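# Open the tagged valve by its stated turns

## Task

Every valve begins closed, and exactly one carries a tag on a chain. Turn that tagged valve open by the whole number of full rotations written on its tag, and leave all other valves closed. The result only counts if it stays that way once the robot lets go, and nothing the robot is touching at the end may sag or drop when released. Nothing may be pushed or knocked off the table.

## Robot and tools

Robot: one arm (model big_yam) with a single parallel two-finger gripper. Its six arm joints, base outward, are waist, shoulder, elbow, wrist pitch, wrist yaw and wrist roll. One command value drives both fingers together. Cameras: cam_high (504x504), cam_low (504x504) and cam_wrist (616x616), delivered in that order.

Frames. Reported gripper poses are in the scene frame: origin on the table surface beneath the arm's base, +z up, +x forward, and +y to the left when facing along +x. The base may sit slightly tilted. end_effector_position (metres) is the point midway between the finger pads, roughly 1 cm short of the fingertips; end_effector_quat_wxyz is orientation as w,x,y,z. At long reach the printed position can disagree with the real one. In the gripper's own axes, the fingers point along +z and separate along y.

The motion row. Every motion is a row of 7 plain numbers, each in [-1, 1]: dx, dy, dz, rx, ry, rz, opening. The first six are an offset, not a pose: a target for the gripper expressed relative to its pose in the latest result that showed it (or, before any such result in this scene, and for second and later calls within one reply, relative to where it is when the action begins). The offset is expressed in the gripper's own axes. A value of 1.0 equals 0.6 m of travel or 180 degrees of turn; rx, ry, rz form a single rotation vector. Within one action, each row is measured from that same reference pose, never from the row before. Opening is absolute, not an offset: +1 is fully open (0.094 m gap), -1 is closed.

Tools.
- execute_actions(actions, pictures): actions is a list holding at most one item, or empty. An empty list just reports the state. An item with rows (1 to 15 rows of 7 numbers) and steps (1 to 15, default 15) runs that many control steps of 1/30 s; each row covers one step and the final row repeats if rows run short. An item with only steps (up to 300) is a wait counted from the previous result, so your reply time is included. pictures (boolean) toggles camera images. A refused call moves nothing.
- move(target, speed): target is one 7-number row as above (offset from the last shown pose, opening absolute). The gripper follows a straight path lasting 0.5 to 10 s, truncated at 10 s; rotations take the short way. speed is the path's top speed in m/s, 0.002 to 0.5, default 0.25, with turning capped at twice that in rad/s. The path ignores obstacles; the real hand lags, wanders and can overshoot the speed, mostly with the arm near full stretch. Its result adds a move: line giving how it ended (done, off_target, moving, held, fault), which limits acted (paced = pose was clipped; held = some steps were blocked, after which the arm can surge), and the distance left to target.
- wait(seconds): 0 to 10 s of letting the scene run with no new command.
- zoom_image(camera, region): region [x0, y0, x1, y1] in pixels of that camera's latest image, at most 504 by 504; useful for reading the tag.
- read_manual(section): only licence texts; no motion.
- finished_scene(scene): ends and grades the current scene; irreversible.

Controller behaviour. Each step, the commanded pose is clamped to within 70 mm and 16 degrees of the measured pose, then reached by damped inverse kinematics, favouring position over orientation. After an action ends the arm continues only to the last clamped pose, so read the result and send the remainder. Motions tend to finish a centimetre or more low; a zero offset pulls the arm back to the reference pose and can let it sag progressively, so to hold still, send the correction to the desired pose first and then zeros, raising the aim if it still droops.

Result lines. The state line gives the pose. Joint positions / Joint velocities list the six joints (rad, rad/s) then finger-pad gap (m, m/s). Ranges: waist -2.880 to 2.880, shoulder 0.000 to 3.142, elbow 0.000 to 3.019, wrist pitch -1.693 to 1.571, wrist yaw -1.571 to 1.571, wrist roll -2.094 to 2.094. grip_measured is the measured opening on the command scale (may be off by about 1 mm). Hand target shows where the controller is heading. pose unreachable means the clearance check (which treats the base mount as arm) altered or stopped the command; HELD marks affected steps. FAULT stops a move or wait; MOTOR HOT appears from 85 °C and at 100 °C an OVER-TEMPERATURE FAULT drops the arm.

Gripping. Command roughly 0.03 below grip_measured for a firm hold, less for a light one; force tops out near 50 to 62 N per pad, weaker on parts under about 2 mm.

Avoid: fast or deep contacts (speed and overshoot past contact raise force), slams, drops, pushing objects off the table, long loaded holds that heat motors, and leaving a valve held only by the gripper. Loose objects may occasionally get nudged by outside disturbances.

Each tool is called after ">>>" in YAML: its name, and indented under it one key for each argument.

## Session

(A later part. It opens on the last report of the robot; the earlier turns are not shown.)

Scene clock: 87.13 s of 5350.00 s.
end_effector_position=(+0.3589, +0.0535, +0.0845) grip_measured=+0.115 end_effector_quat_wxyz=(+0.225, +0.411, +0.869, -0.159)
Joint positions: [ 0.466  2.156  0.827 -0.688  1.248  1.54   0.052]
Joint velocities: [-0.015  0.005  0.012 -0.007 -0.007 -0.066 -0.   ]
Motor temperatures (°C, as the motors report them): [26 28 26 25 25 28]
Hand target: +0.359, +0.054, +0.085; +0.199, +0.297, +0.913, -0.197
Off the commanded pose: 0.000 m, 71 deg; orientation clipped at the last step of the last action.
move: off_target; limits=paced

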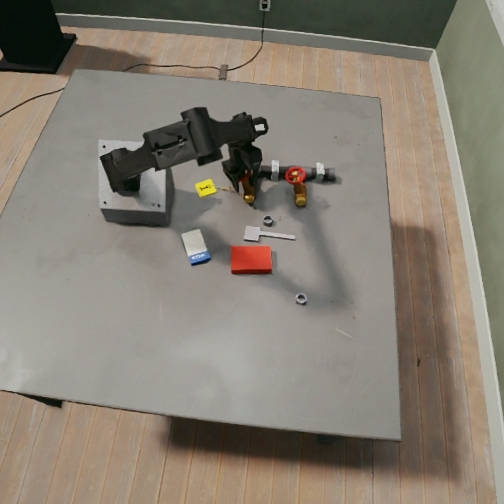

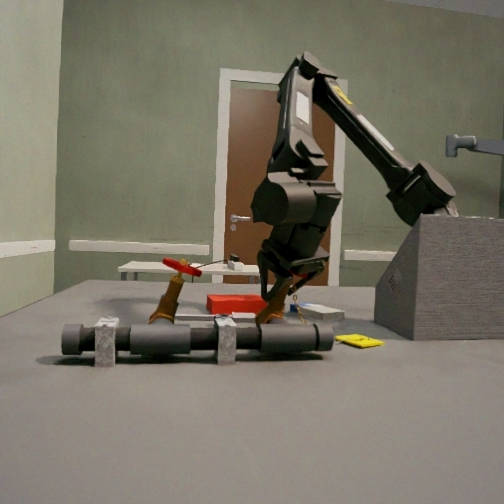

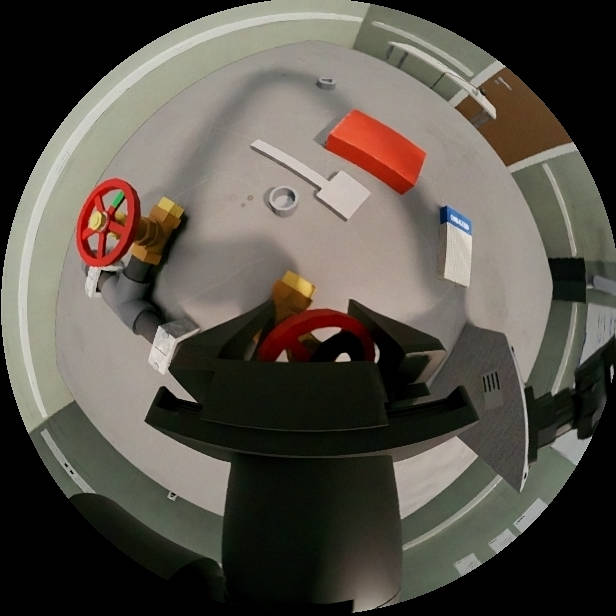

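>>> move:
  target: [0,0,0,0,0,0.15,0.05]
  speed: 0.15

Scene clock: 94.53 s of 5350.00 s.
end_effector_position=(+0.3582, +0.0524, +0.0853) grip_measured=+0.062 end_effector_quat_wxyz=(+0.253, +0.532, +0.799, -0.123)
Joint positions: [ 0.468  2.151  0.815 -0.663  1.259  1.819  0.05 ]
Joint velocities: [-0.015 -0.005 -0.002  0.022 -0.022  0.022  0.001]
Motor temperatures (°C, as the motors report them): [26 28 26 25 25 29]
Hand target: +0.359, +0.053, +0.085; +0.256, +0.598, +0.753, -0.095
Off the commanded pose: 0.002 m, 10 deg.
After step 90, 2.37 s passed at rest.
move: off_target

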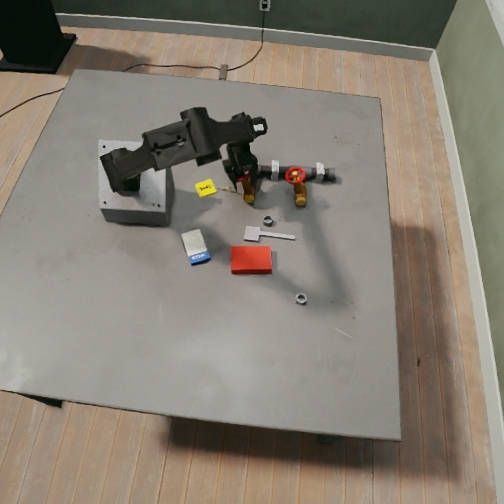

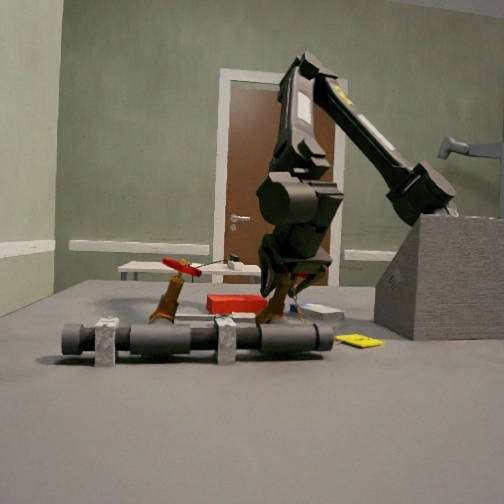

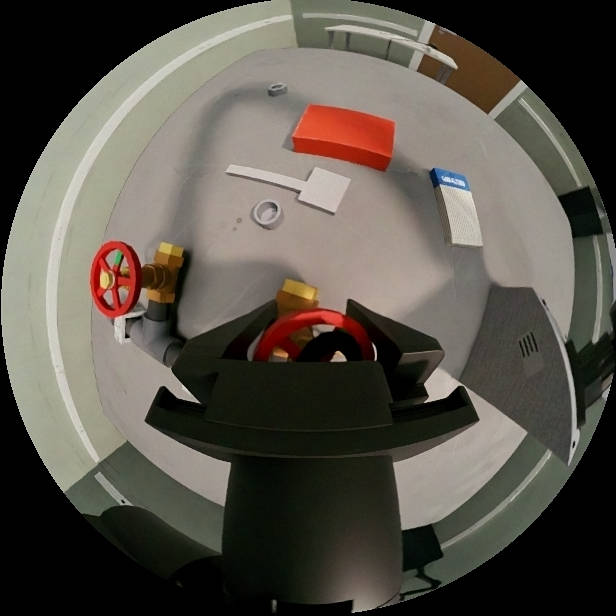

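>>> move:
  target: [0,0,0,0,0,0,1]

>>> move:
  target: [0.03,0,-0.13,0,0,0,1]
  speed: 0.1

>>> zoom_image:
  camera: "cam_wrist"
  region: [60,150,460,400]

Scene clock: 97.73 s of 5350.00 s.
end_effector_position=(+0.3583, +0.0523, +0.0854) grip_measured=+0.998 end_effector_quat_wxyz=(+0.253, +0.532, +0.798, -0.123)
Joint positions: [ 0.468  2.151  0.815 -0.663  1.26   1.819  0.094]
Joint velocities: [-0.005  0.005  0.002  0.002 -0.11  -0.081  0.001]
Motor temperatures (°C, as the motors report them): [26 28 26 25 25 28]
Hand target: +0.358, +0.052, +0.085; +0.253, +0.532, +0.798, -0.123
Off the commanded pose: 0.000 m, 0 deg.
move: done

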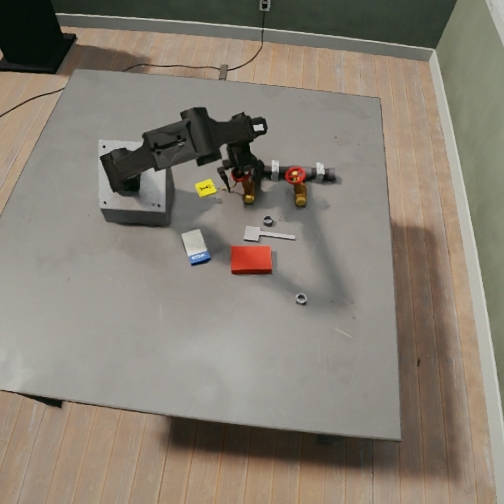

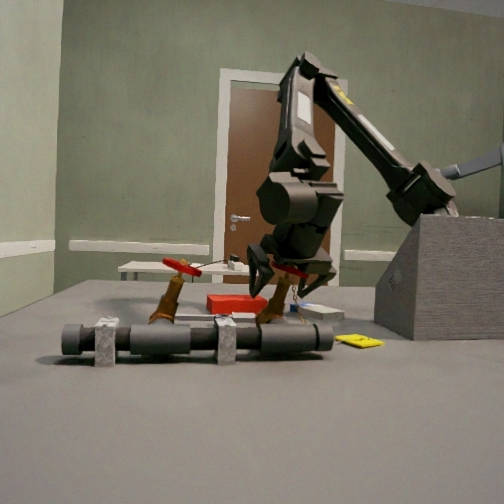

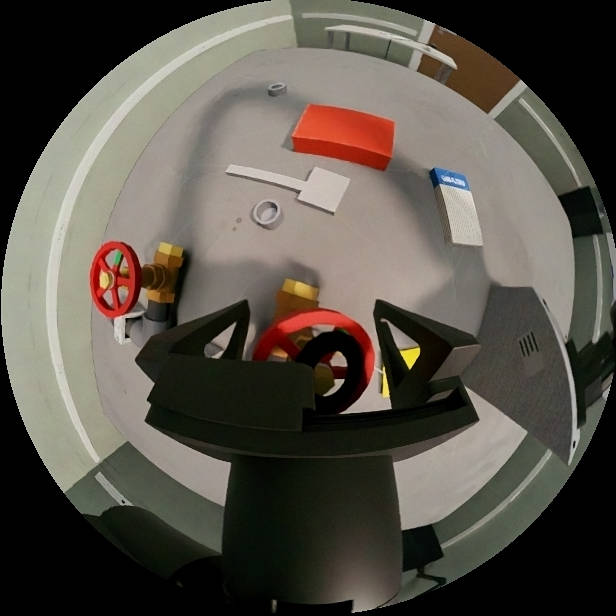

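Scene clock: 98.90 s of 5350.00 s.
end_effector_position=(+0.3206, +0.0971, +0.1290) grip_measured=+0.998 end_effector_quat_wxyz=(+0.240, +0.498, +0.827, -0.100)
Joint positions: [ 0.677  2.164  0.846 -0.955  1.115  2.062  0.094]
Joint velocities: [-0.005 -0.005 -0.002 -0.007  0.022 -0.007 -0.   ]
Motor temperatures (°C, as the motors report them): [26 28 26 25 25 28]
Hand target: +0.332, +0.103, +0.142; +0.245, +0.511, +0.819, -0.086
Off the commanded pose: 0.017 m, 6 deg.
joint sent to its limit — the command would take joint 6 (wrist roll) past its upper limit, so that joint was sent only as far as its limit.
move: off_target

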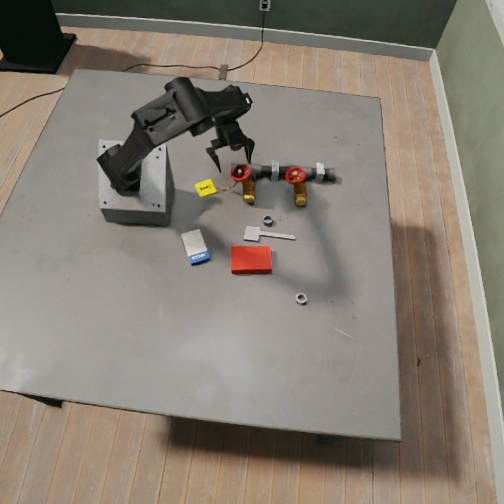

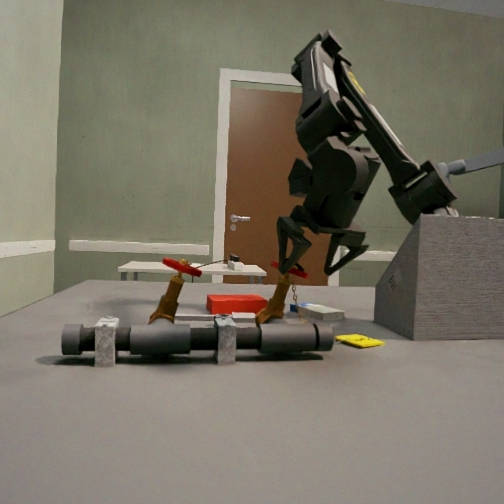

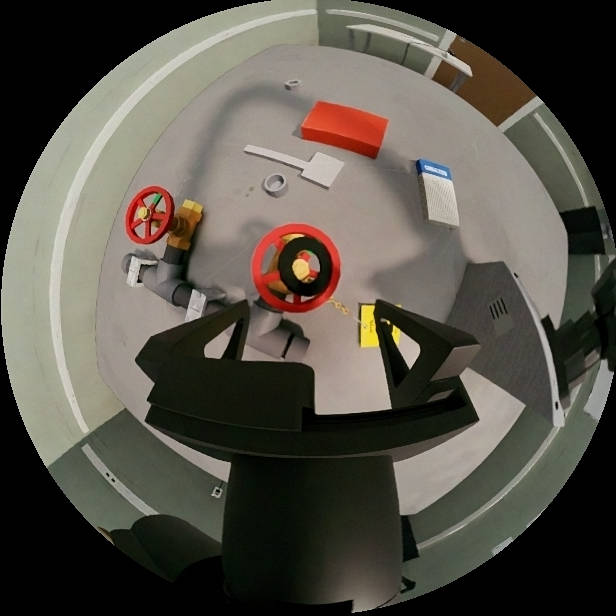

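Region (60, 150, 460, 400) of cam_wrist's 616x616 image, scaled by 1.260, with more detail than that image has; it fills the top 315 rows of this view, and the rest is white.

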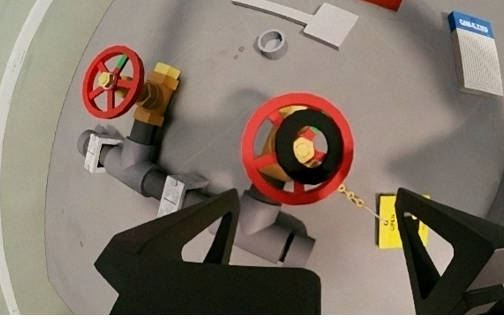

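>>> move:
  target: [-0.068,0.053,0.044,0,0.09,-0.08,-1]
  speed: 0.1

Scene clock: 111.30 s of 5350.00 s.
end_effector_position=(+0.3412, +0.0938, +0.1382) grip_measured=-0.999 end_effector_quat_wxyz=(+0.103, +0.362, +0.925, -0.049)
Joint positions: [ 0.578  1.99   0.844 -0.837  0.878  1.438  0.   ]
Joint velocities: [ 0.005  0.005 -0.007 -0.017  0.037 -0.081 -0.001]
Motor temperatures (°C, as the motors report them): [26 28 26 25 26 27]
Hand target: +0.369, +0.067, +0.129; +0.108, +0.401, +0.908, -0.062
Off the commanded pose: 0.040 m, 5 deg.
After step 90, 7.07 s passed at rest.
move: off_target

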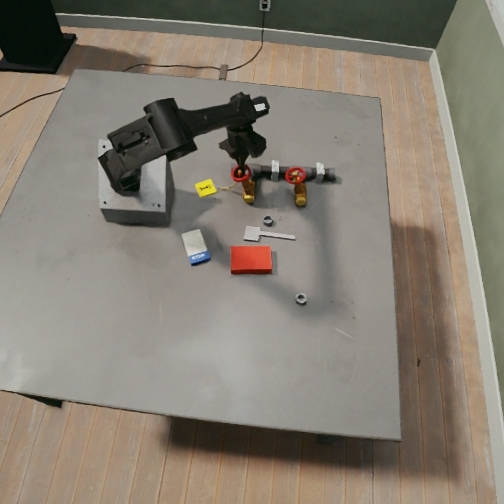

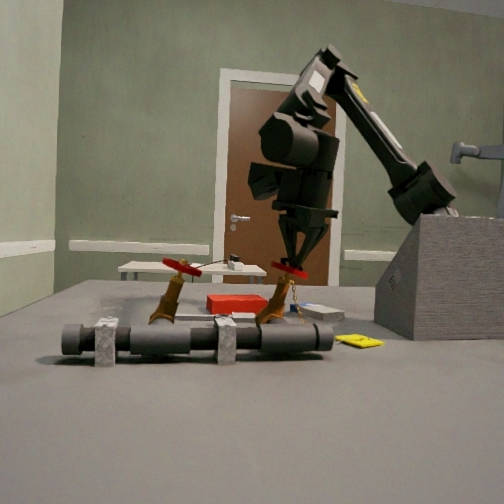

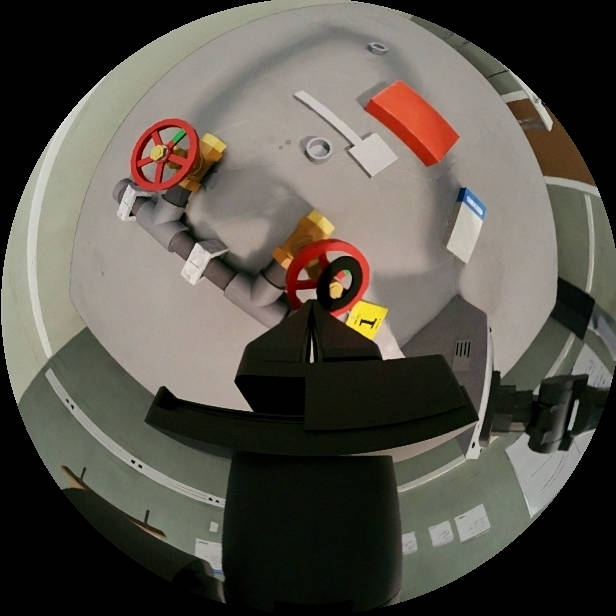

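>>> move:
  target: [-0.072,0.007,0.03,0,0,0,-1]
  speed: 0.06

Scene clock: 115.53 s of 5350.00 s.
end_effector_position=(+0.3593, +0.0778, +0.1411) grip_measured=-0.999 end_effector_quat_wxyz=(+0.104, +0.340, +0.934, -0.042)
Joint positions: [ 0.531  1.945  0.849 -0.806  0.889  1.303  0.   ]
Joint velocities: [-0.005 -0.005 -0.002 -0.007  0.022 -0.11  -0.   ]
Motor temperatures (°C, as the motors report them): [25 28 26 25 27 27]
Hand target: +0.376, +0.064, +0.130; +0.103, +0.362, +0.925, -0.051
Off the commanded pose: 0.025 m, 3 deg.
After step 90, 0.03 s passed at rest.
move: off_target

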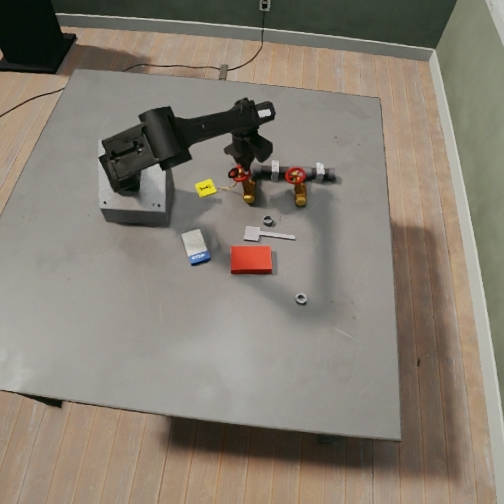

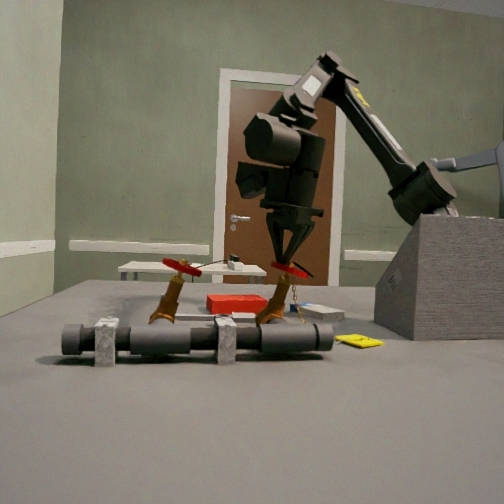

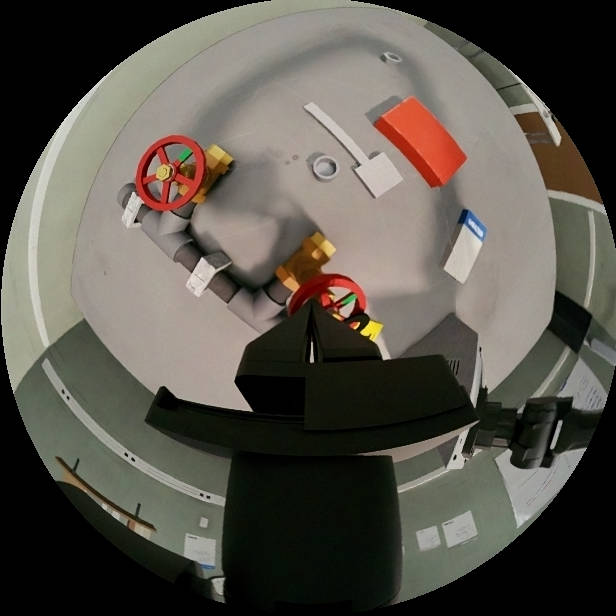

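>>> move:
  target: [0.0,-0.026,-0.03,0,0,0,1]
  speed: 0.06

Scene clock: 121.10 s of 5350.00 s.
end_effector_position=(+0.3447, +0.0688, +0.1491) grip_measured=+0.998 end_effector_quat_wxyz=(+0.098, +0.334, +0.936, -0.048)
Joint positions: [ 0.547  1.906  0.824 -0.862  0.88   1.33   0.094]
Joint velocities: [-0.005 -0.015  0.002 -0.002  0.007  0.022  0.001]
Motor temperatures (°C, as the motors report them): [25 28 27 25 27 27]
Hand target: +0.346, +0.069, +0.159; +0.104, +0.340, +0.934, -0.042
Off the commanded pose: 0.010 m, 1 deg.
move: done

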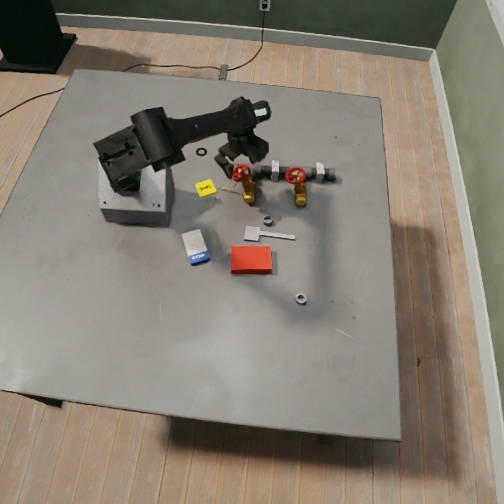

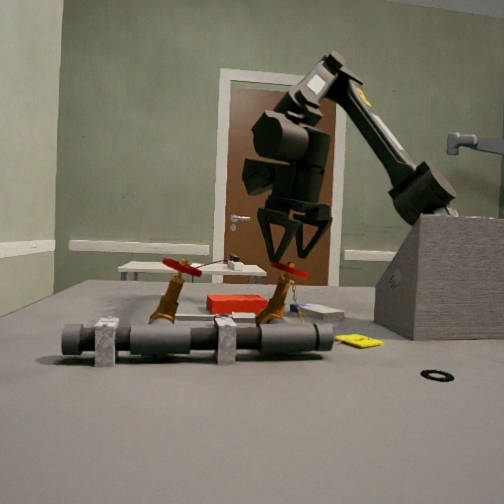

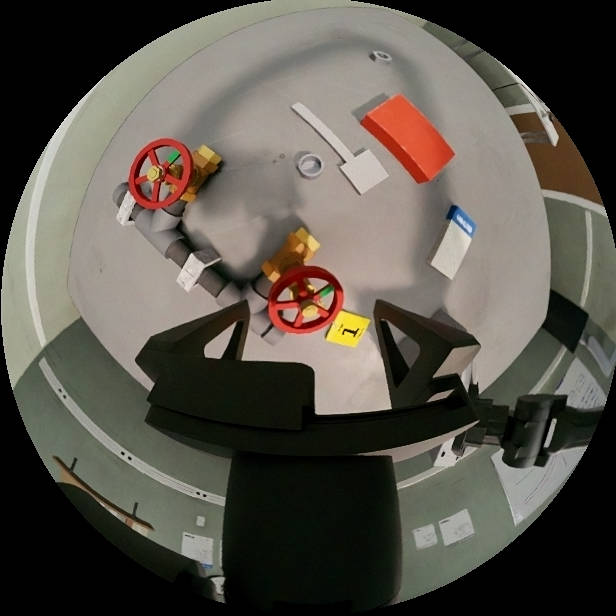

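>>> move:
  target: [0,0,0.09,0,0,0,1]
  speed: 0.05

>>> move:
  target: [0,0,0,0,0,0,0]

>>> move:
  target: [0,0,0,0,0,-0.5,0]

Scene clock: 126.20 s of 5350.00 s.
end_effector_position=(+0.3515, +0.0591, +0.1009) grip_measured=+0.998 end_effector_quat_wxyz=(+0.099, +0.340, +0.934, -0.048)
Joint positions: [ 0.436  1.952  0.769 -0.63   0.915  1.174  0.094]
Joint velocities: [ 0.005  0.015  0.002  0.007 -0.022 -0.022  0.   ]
Motor temperatures (°C, as the motors report them): [25 28 26 25 27 26]
Hand target: +0.352, +0.060, +0.096; +0.098, +0.335, +0.936, -0.050
Off the commanded pose: 0.005 m, 1 deg.
After step 90, 0.73 s passed at rest.
move: done

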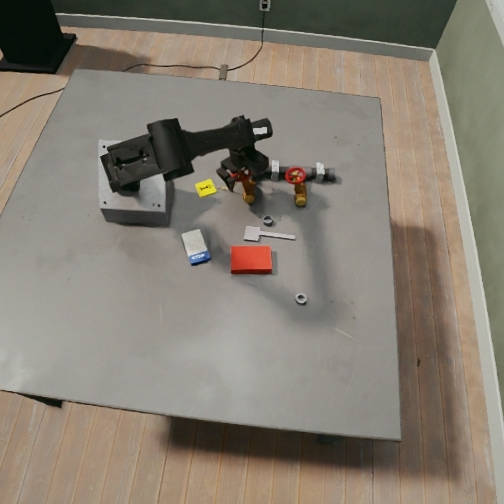

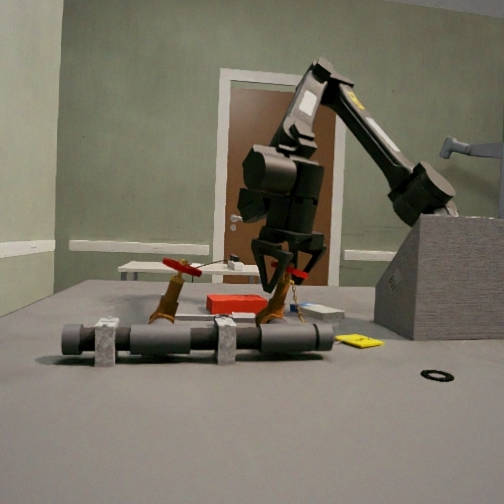

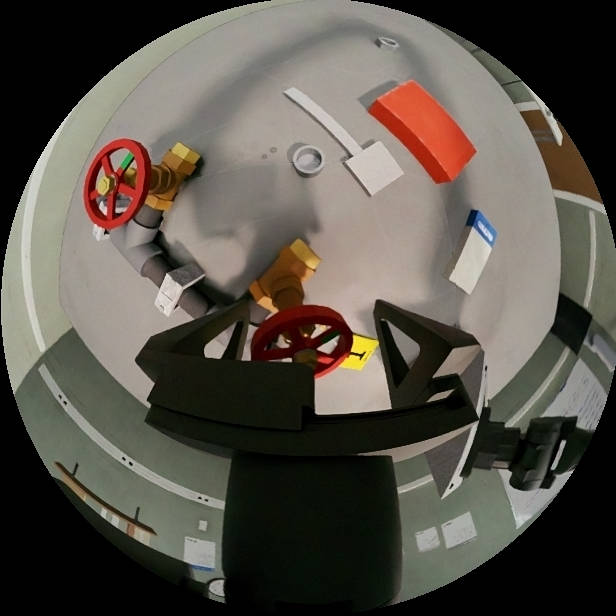

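Scene clock: 126.70 s of 5350.00 s.
end_effector_position=(+0.3542, +0.0631, +0.1009) grip_measured=+0.192 end_effector_quat_wxyz=(+0.098, +0.343, +0.933, -0.042)
Joint positions: [ 0.438  1.956  0.775 -0.622  0.904  1.175  0.056]
Joint velocities: [-0.005 -0.015 -0.007 -0.002  0.007  0.007 -0.   ]
Motor temperatures (°C, as the motors report them): [25 28 26 25 27 26]
Hand target: +0.352, +0.059, +0.101; +0.099, +0.340, +0.934, -0.048
Off the commanded pose: 0.005 m, 1 deg.
move: done

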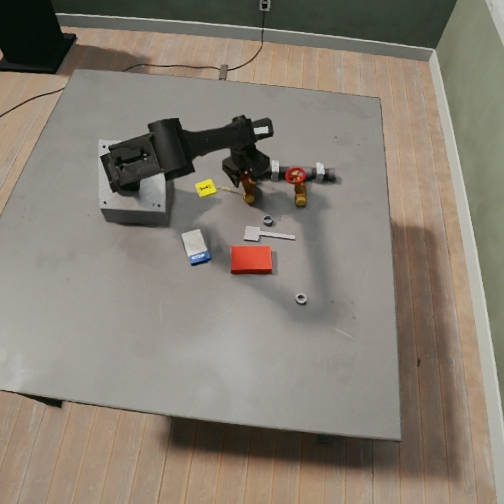

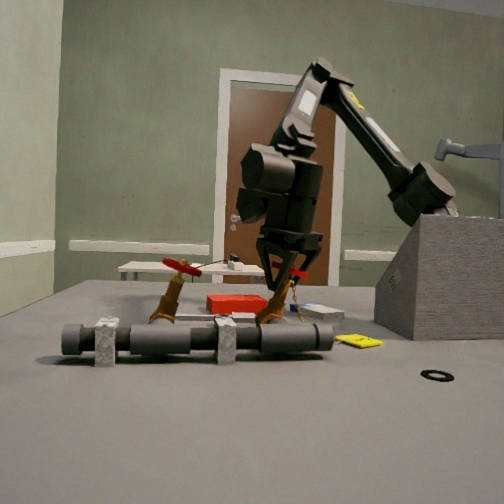

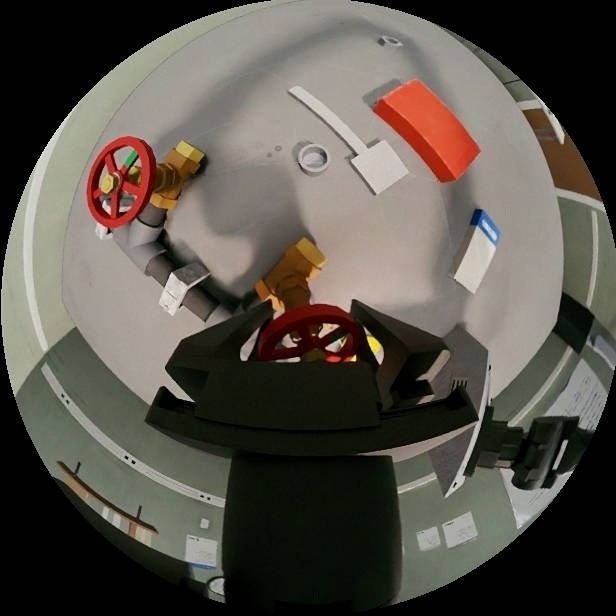

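Scene clock: 130.57 s of 5350.00 s.
end_effector_position=(+0.3543, +0.0717, +0.0963) grip_measured=+0.196 end_effector_quat_wxyz=(+0.046, -0.358, +0.927, -0.099)
Joint positions: [ 0.447  1.989  0.785 -0.611  0.908 -0.252  0.056]
Joint velocities: [-0.005 -0.005 -0.012 -0.002 -0.037  0.007  0.001]
Motor temperatures (°C, as the motors report them): [25 28 26 25 26 27]
Hand target: +0.354, +0.063, +0.101; +0.037, -0.414, +0.904, -0.100
Off the commanded pose: 0.010 m, 7 deg.
move: off_target

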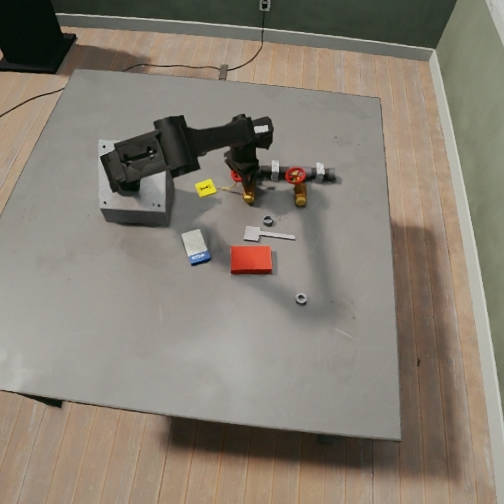

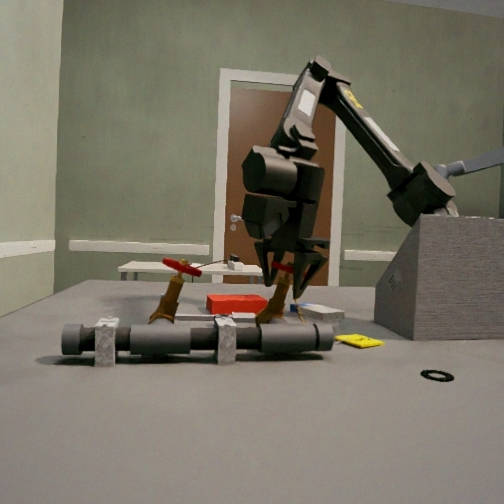

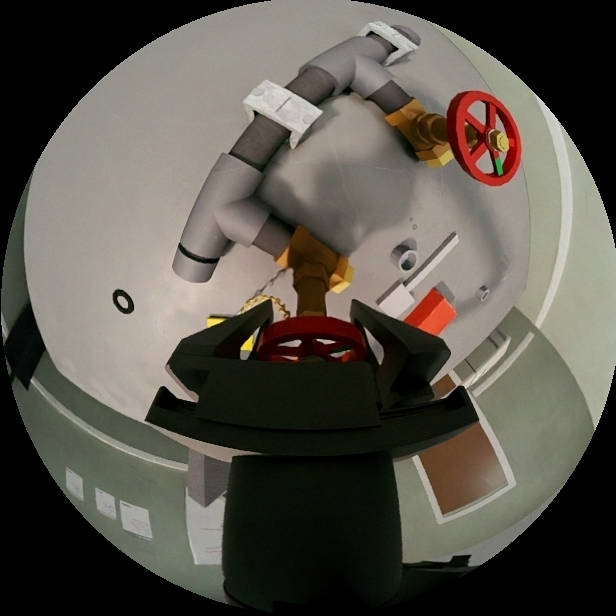

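>>> move:
  target: [0,0,0,0,0,-0.57,0]

Scene clock: 136.67 s of 5350.00 s.
end_effector_position=(+0.3445, +0.0706, +0.0893) grip_measured=+0.142 end_effector_quat_wxyz=(+0.056, +0.937, -0.332, +0.092)
Joint positions: [ 0.444  2.006  0.775 -0.622  0.912 -1.949  0.054]
Joint velocities: [-0.005  0.005 -0.012 -0.007  0.007 -0.066 -0.   ]
Motor temperatures (°C, as the motors report them): [26 28 26 25 26 27]
Hand target: +0.354, +0.072, +0.097; +0.050, +0.947, -0.302, +0.097
Off the commanded pose: 0.012 m, 4 deg.
move: off_target

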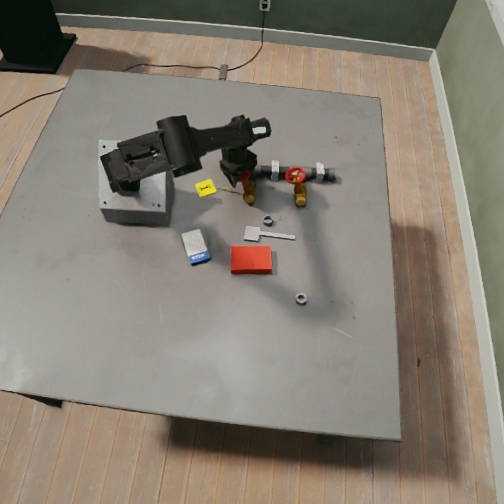

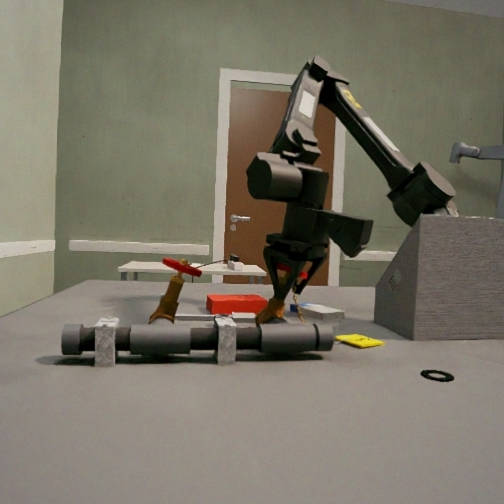

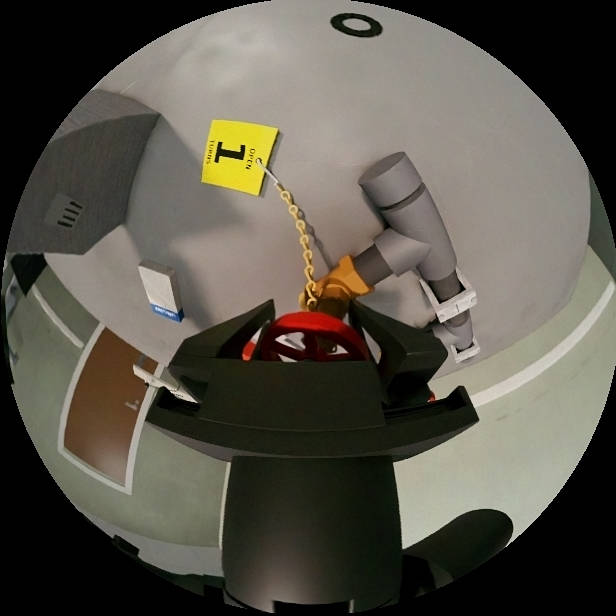

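>>> move:
  target: [0,0,0,0,0,0,1]

>>> move:
  target: [0,0,-0.07,0,0,0.5,1]
  speed: 0.4

>>> move:
  target: [0,0,-0.015,0,0,0.5,1]
  speed: 0.4

Scene clock: 140.53 s of 5350.00 s.
end_effector_position=(+0.3436, +0.0704, +0.0890) grip_measured=+0.998 end_effector_quat_wxyz=(+0.056, +0.937, -0.331, +0.092)
Joint positions: [ 0.444  2.006  0.773 -0.622  0.912 -1.95   0.094]
Joint velocities: [-0.005 -0.015  0.002 -0.002  0.007  0.007  0.001]
Motor temperatures (°C, as the motors report them): [26 28 26 25 26 27]
Hand target: +0.344, +0.071, +0.089; +0.056, +0.937, -0.332, +0.092
Off the commanded pose: 0.001 m, 0 deg.
After step 90, 0.17 s passed at rest.
move: done

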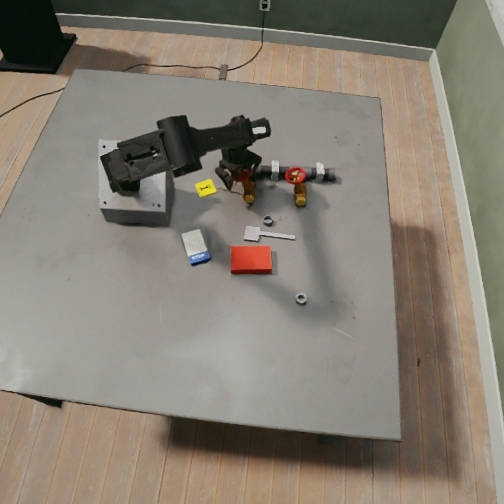

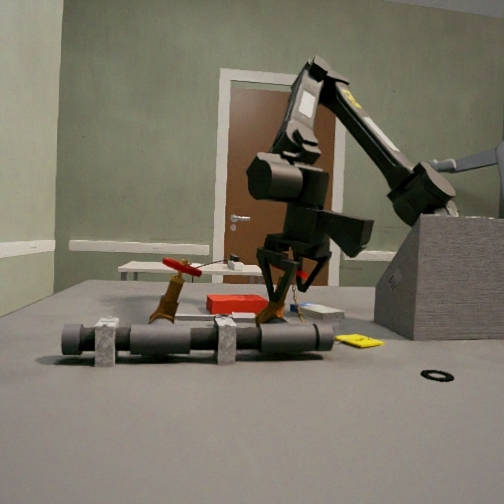

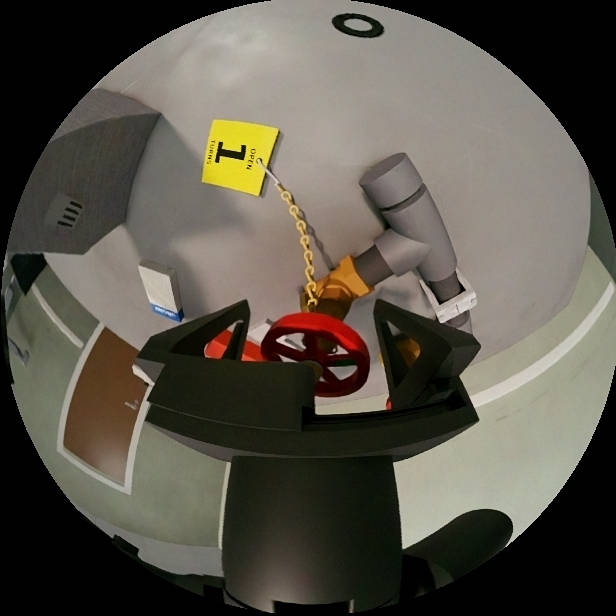

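Scene clock: 143.23 s of 5350.00 s.
end_effector_position=(+0.3254, +0.0706, +0.1163) grip_measured=+0.999 end_effector_quat_wxyz=(+0.009, -0.439, +0.892, -0.104)
Joint positions: [ 0.515  1.968  0.782 -0.799  0.883 -0.262  0.094]
Joint velocities: [ 0.005 -0.005  0.002  0.002  0.022 -0.037 -0.   ]
Motor temperatures (°C, as the motors report them): [26 28 26 25 26 27]
Hand target: +0.338, +0.077, +0.130; +0.026, -0.429, +0.897, -0.103
Off the commanded pose: 0.020 m, 2 deg.
move: off_target

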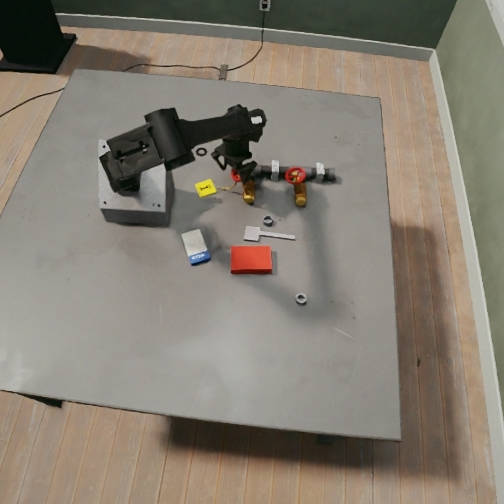

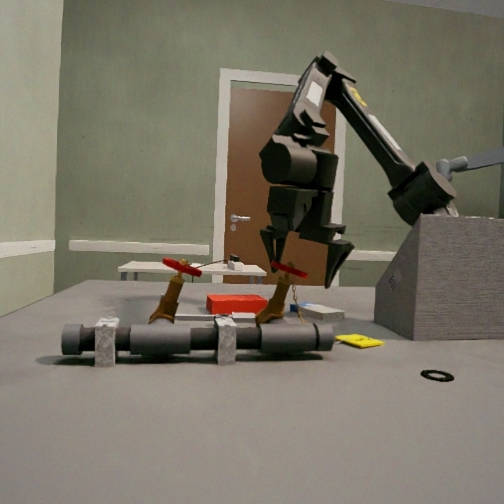

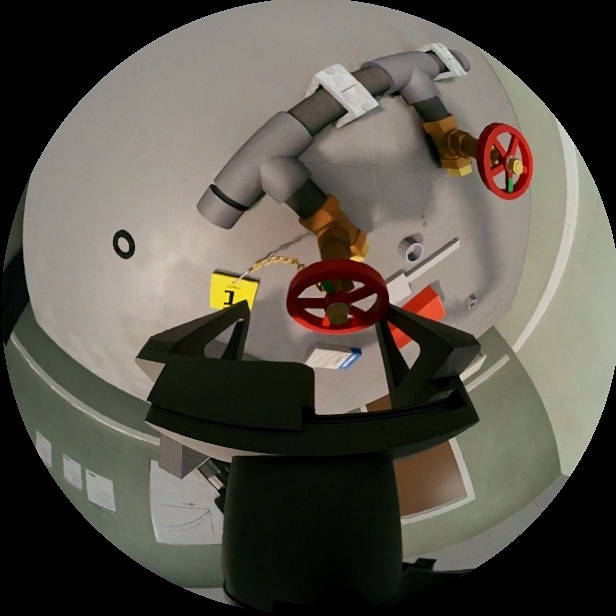

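Scene clock: 145.87 s of 5350.00 s.
end_effector_position=(+0.3190, +0.0701, +0.1154) grip_measured=+0.999 end_effector_quat_wxyz=(+0.070, +0.312, +0.945, -0.070)
Joint positions: [ 0.517  1.968  0.777 -0.818  0.869  1.307  0.094]
Joint velocities: [-0.005 -0.024  0.002  0.007  0.007  0.037  0.   ]
Motor temperatures (°C, as the motors report them): [26 28 26 25 26 27]
Hand target: +0.324, +0.072, +0.125; +0.080, +0.320, +0.942, -0.066
Off the commanded pose: 0.011 m, 2 deg.
move: off_target

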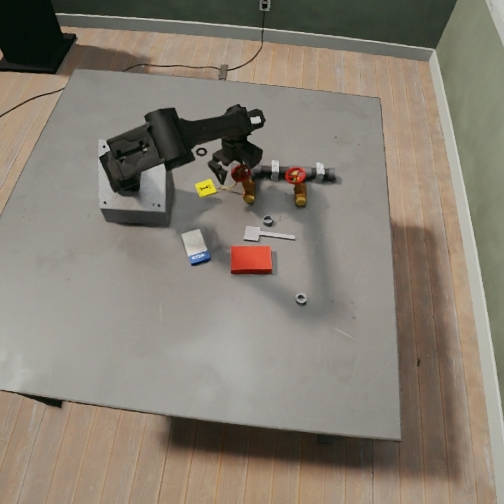

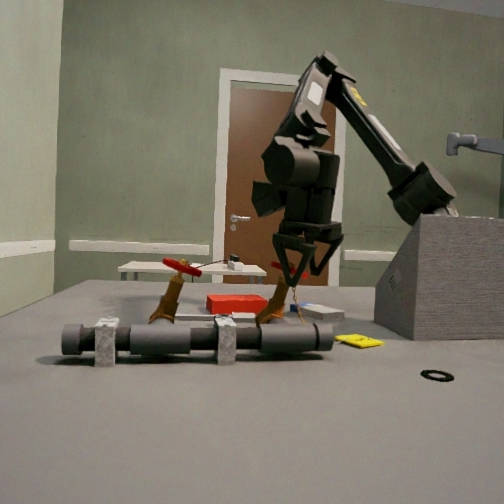

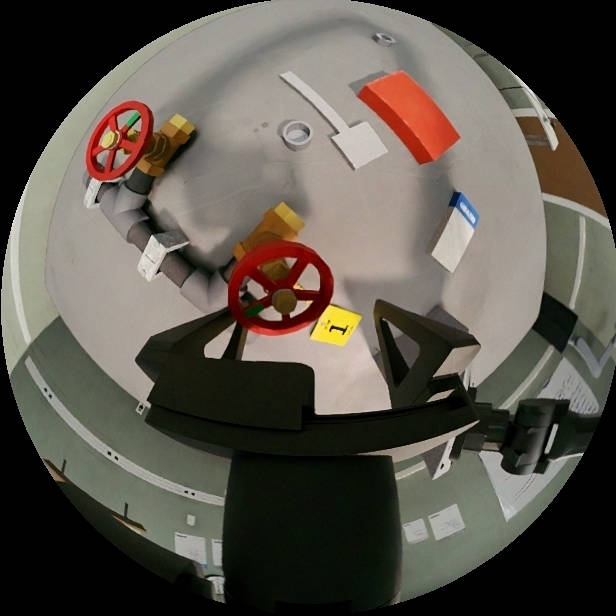

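>>> move:
  target: [-0.05,0.024,-0.05,0,0,0,1]
  speed: 0.06

Scene clock: 149.93 s of 5350.00 s.
end_effector_position=(+0.3220, +0.0682, +0.1241) grip_measured=+0.999 end_effector_quat_wxyz=(+0.047, +0.293, +0.952, -0.082)
Joint positions: [ 0.517  1.973  0.825 -0.924  0.843  1.309  0.094]
Joint velocities: [-0.005  0.005  0.012  0.002 -0.022 -0.037 -0.   ]
Motor temperatures (°C, as the motors report them): [26 28 26 25 26 27]
Hand target: +0.348, +0.068, +0.148; +0.070, +0.312, +0.945, -0.069
Off the commanded pose: 0.036 m, 4 deg.
After step 90, 0.07 s passed at rest.
move: off_target

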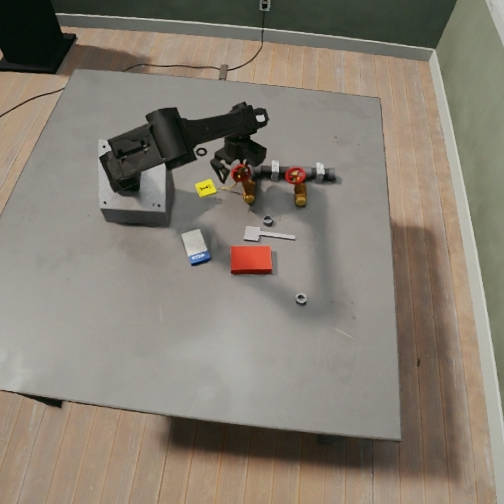

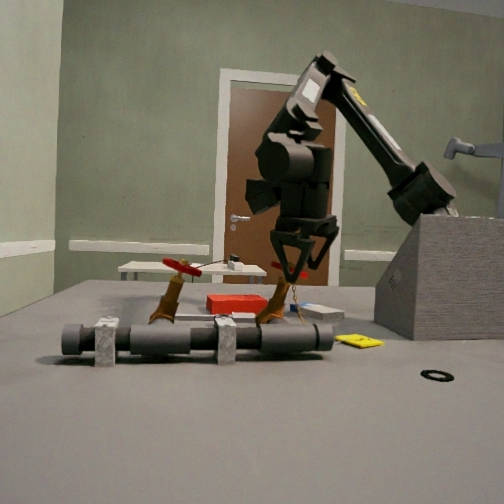

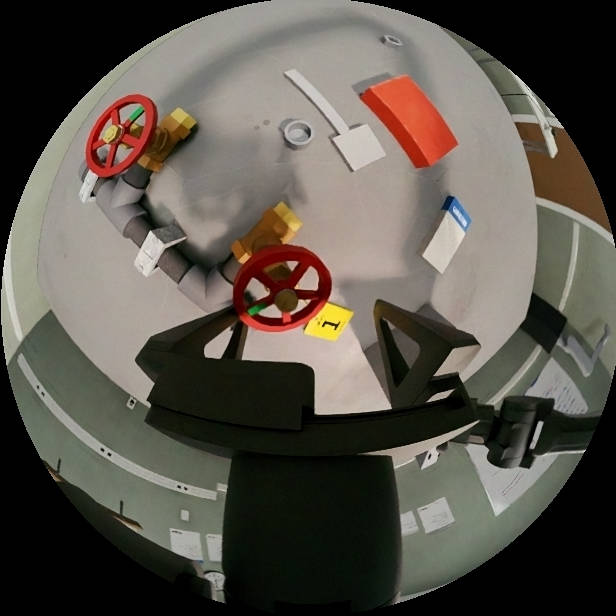

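Blocked by the rim; go straight up.

>>> move:
  target: [0,0,-0.07,0,0,0,1]
  speed: 0.06

Scene clock: 152.77 s of 5350.00 s.
end_effector_position=(+0.3050, +0.0705, +0.1480) grip_measured=+0.999 end_effector_quat_wxyz=(+0.032, +0.276, +0.956, -0.097)
Joint positions: [ 0.584  1.96   0.844 -1.072  0.8    1.394  0.094]
Joint velocities: [-0.005 -0.005 -0.002  0.002 -0.007 -0.051 -0.001]
Motor temperatures (°C, as the motors report them): [26 28 26 25 26 26]
Hand target: +0.320, +0.076, +0.166; +0.046, +0.292, +0.952, -0.080
Off the commanded pose: 0.024 m, 3 deg.
move: off_target

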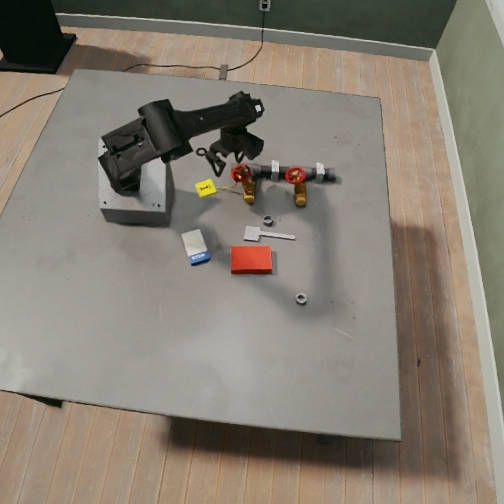

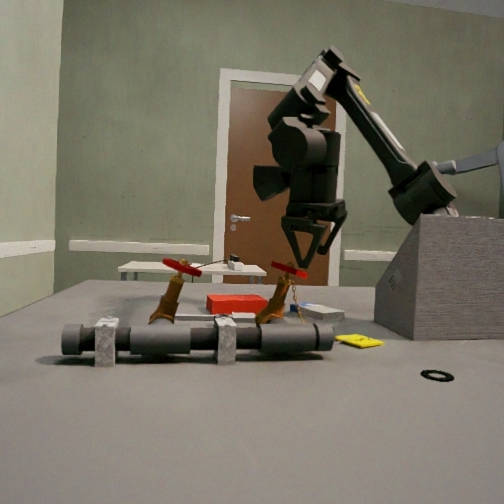

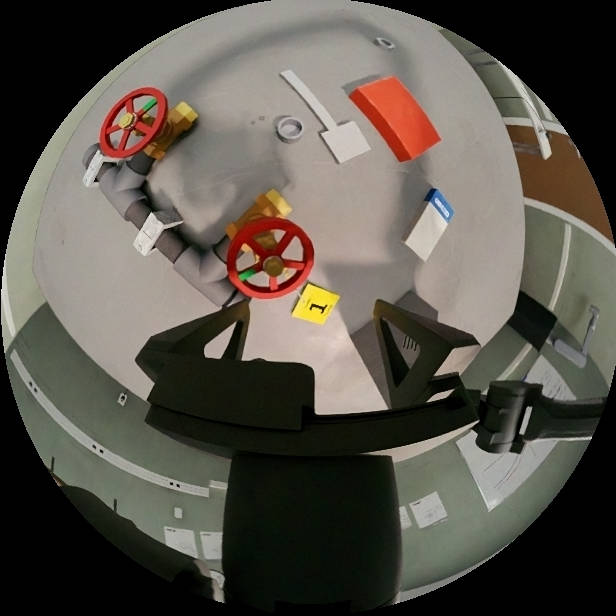

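>>> execute_actions:
  actions: []

Scene clock: 165.13 s of 5350.00 s.
end_effector_position=(+0.3050, +0.0705, +0.1480) grip_measured=+0.999 end_effector_quat_wxyz=(+0.032, +0.277, +0.955, -0.097)
Joint positions: [ 0.584  1.96   0.844 -1.072  0.8    1.397  0.094]
Joint velocities: [-0.024 -0.005 -0.002 -0.002  0.007 -0.051  0.001]
Motor temperatures (°C, as the motors report them): [26 28 27 25 26 26]
Hand target: +0.320, +0.076, +0.166; +0.046, +0.292, +0.952, -0.080
Off the commanded pose: 0.024 m, 3 deg.
Steps of this call (steps 1 to 90: nothing new was sent; then 9.37 s passed at rest). Readings (end_effector_position):
1: (+0.3050, +0.0705, +0.1480)
2: (+0.3050, +0.0705, +0.1480)
4: (+0.3050, +0.0705, +0.1480)
8: (+0.3050, +0.0705, +0.1480)
90: the state above

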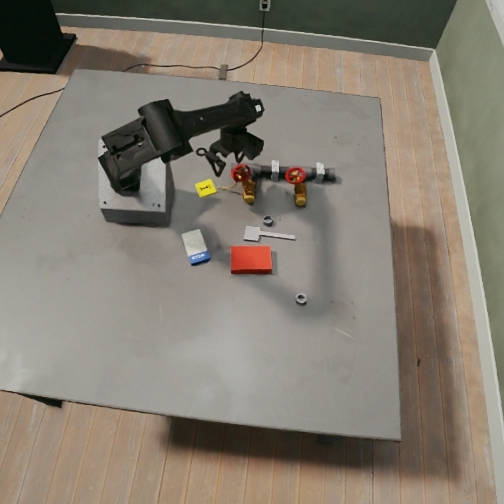

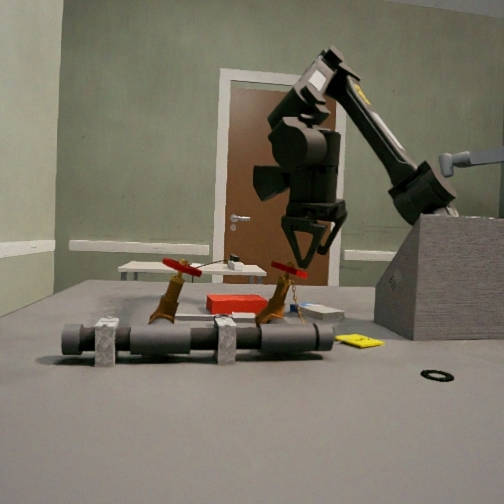

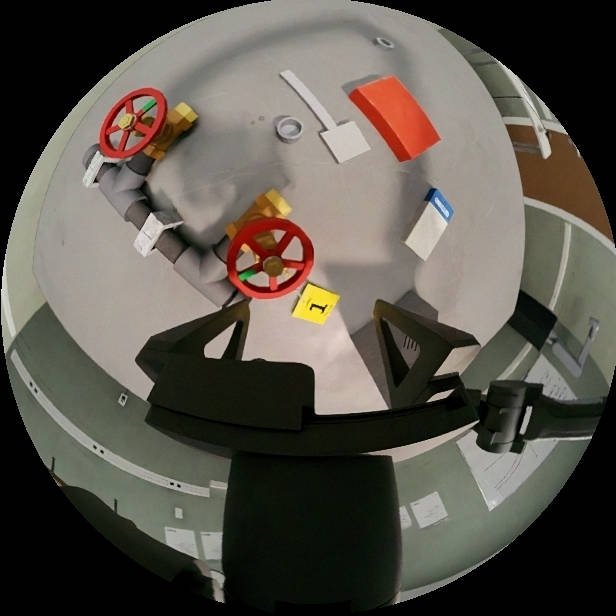

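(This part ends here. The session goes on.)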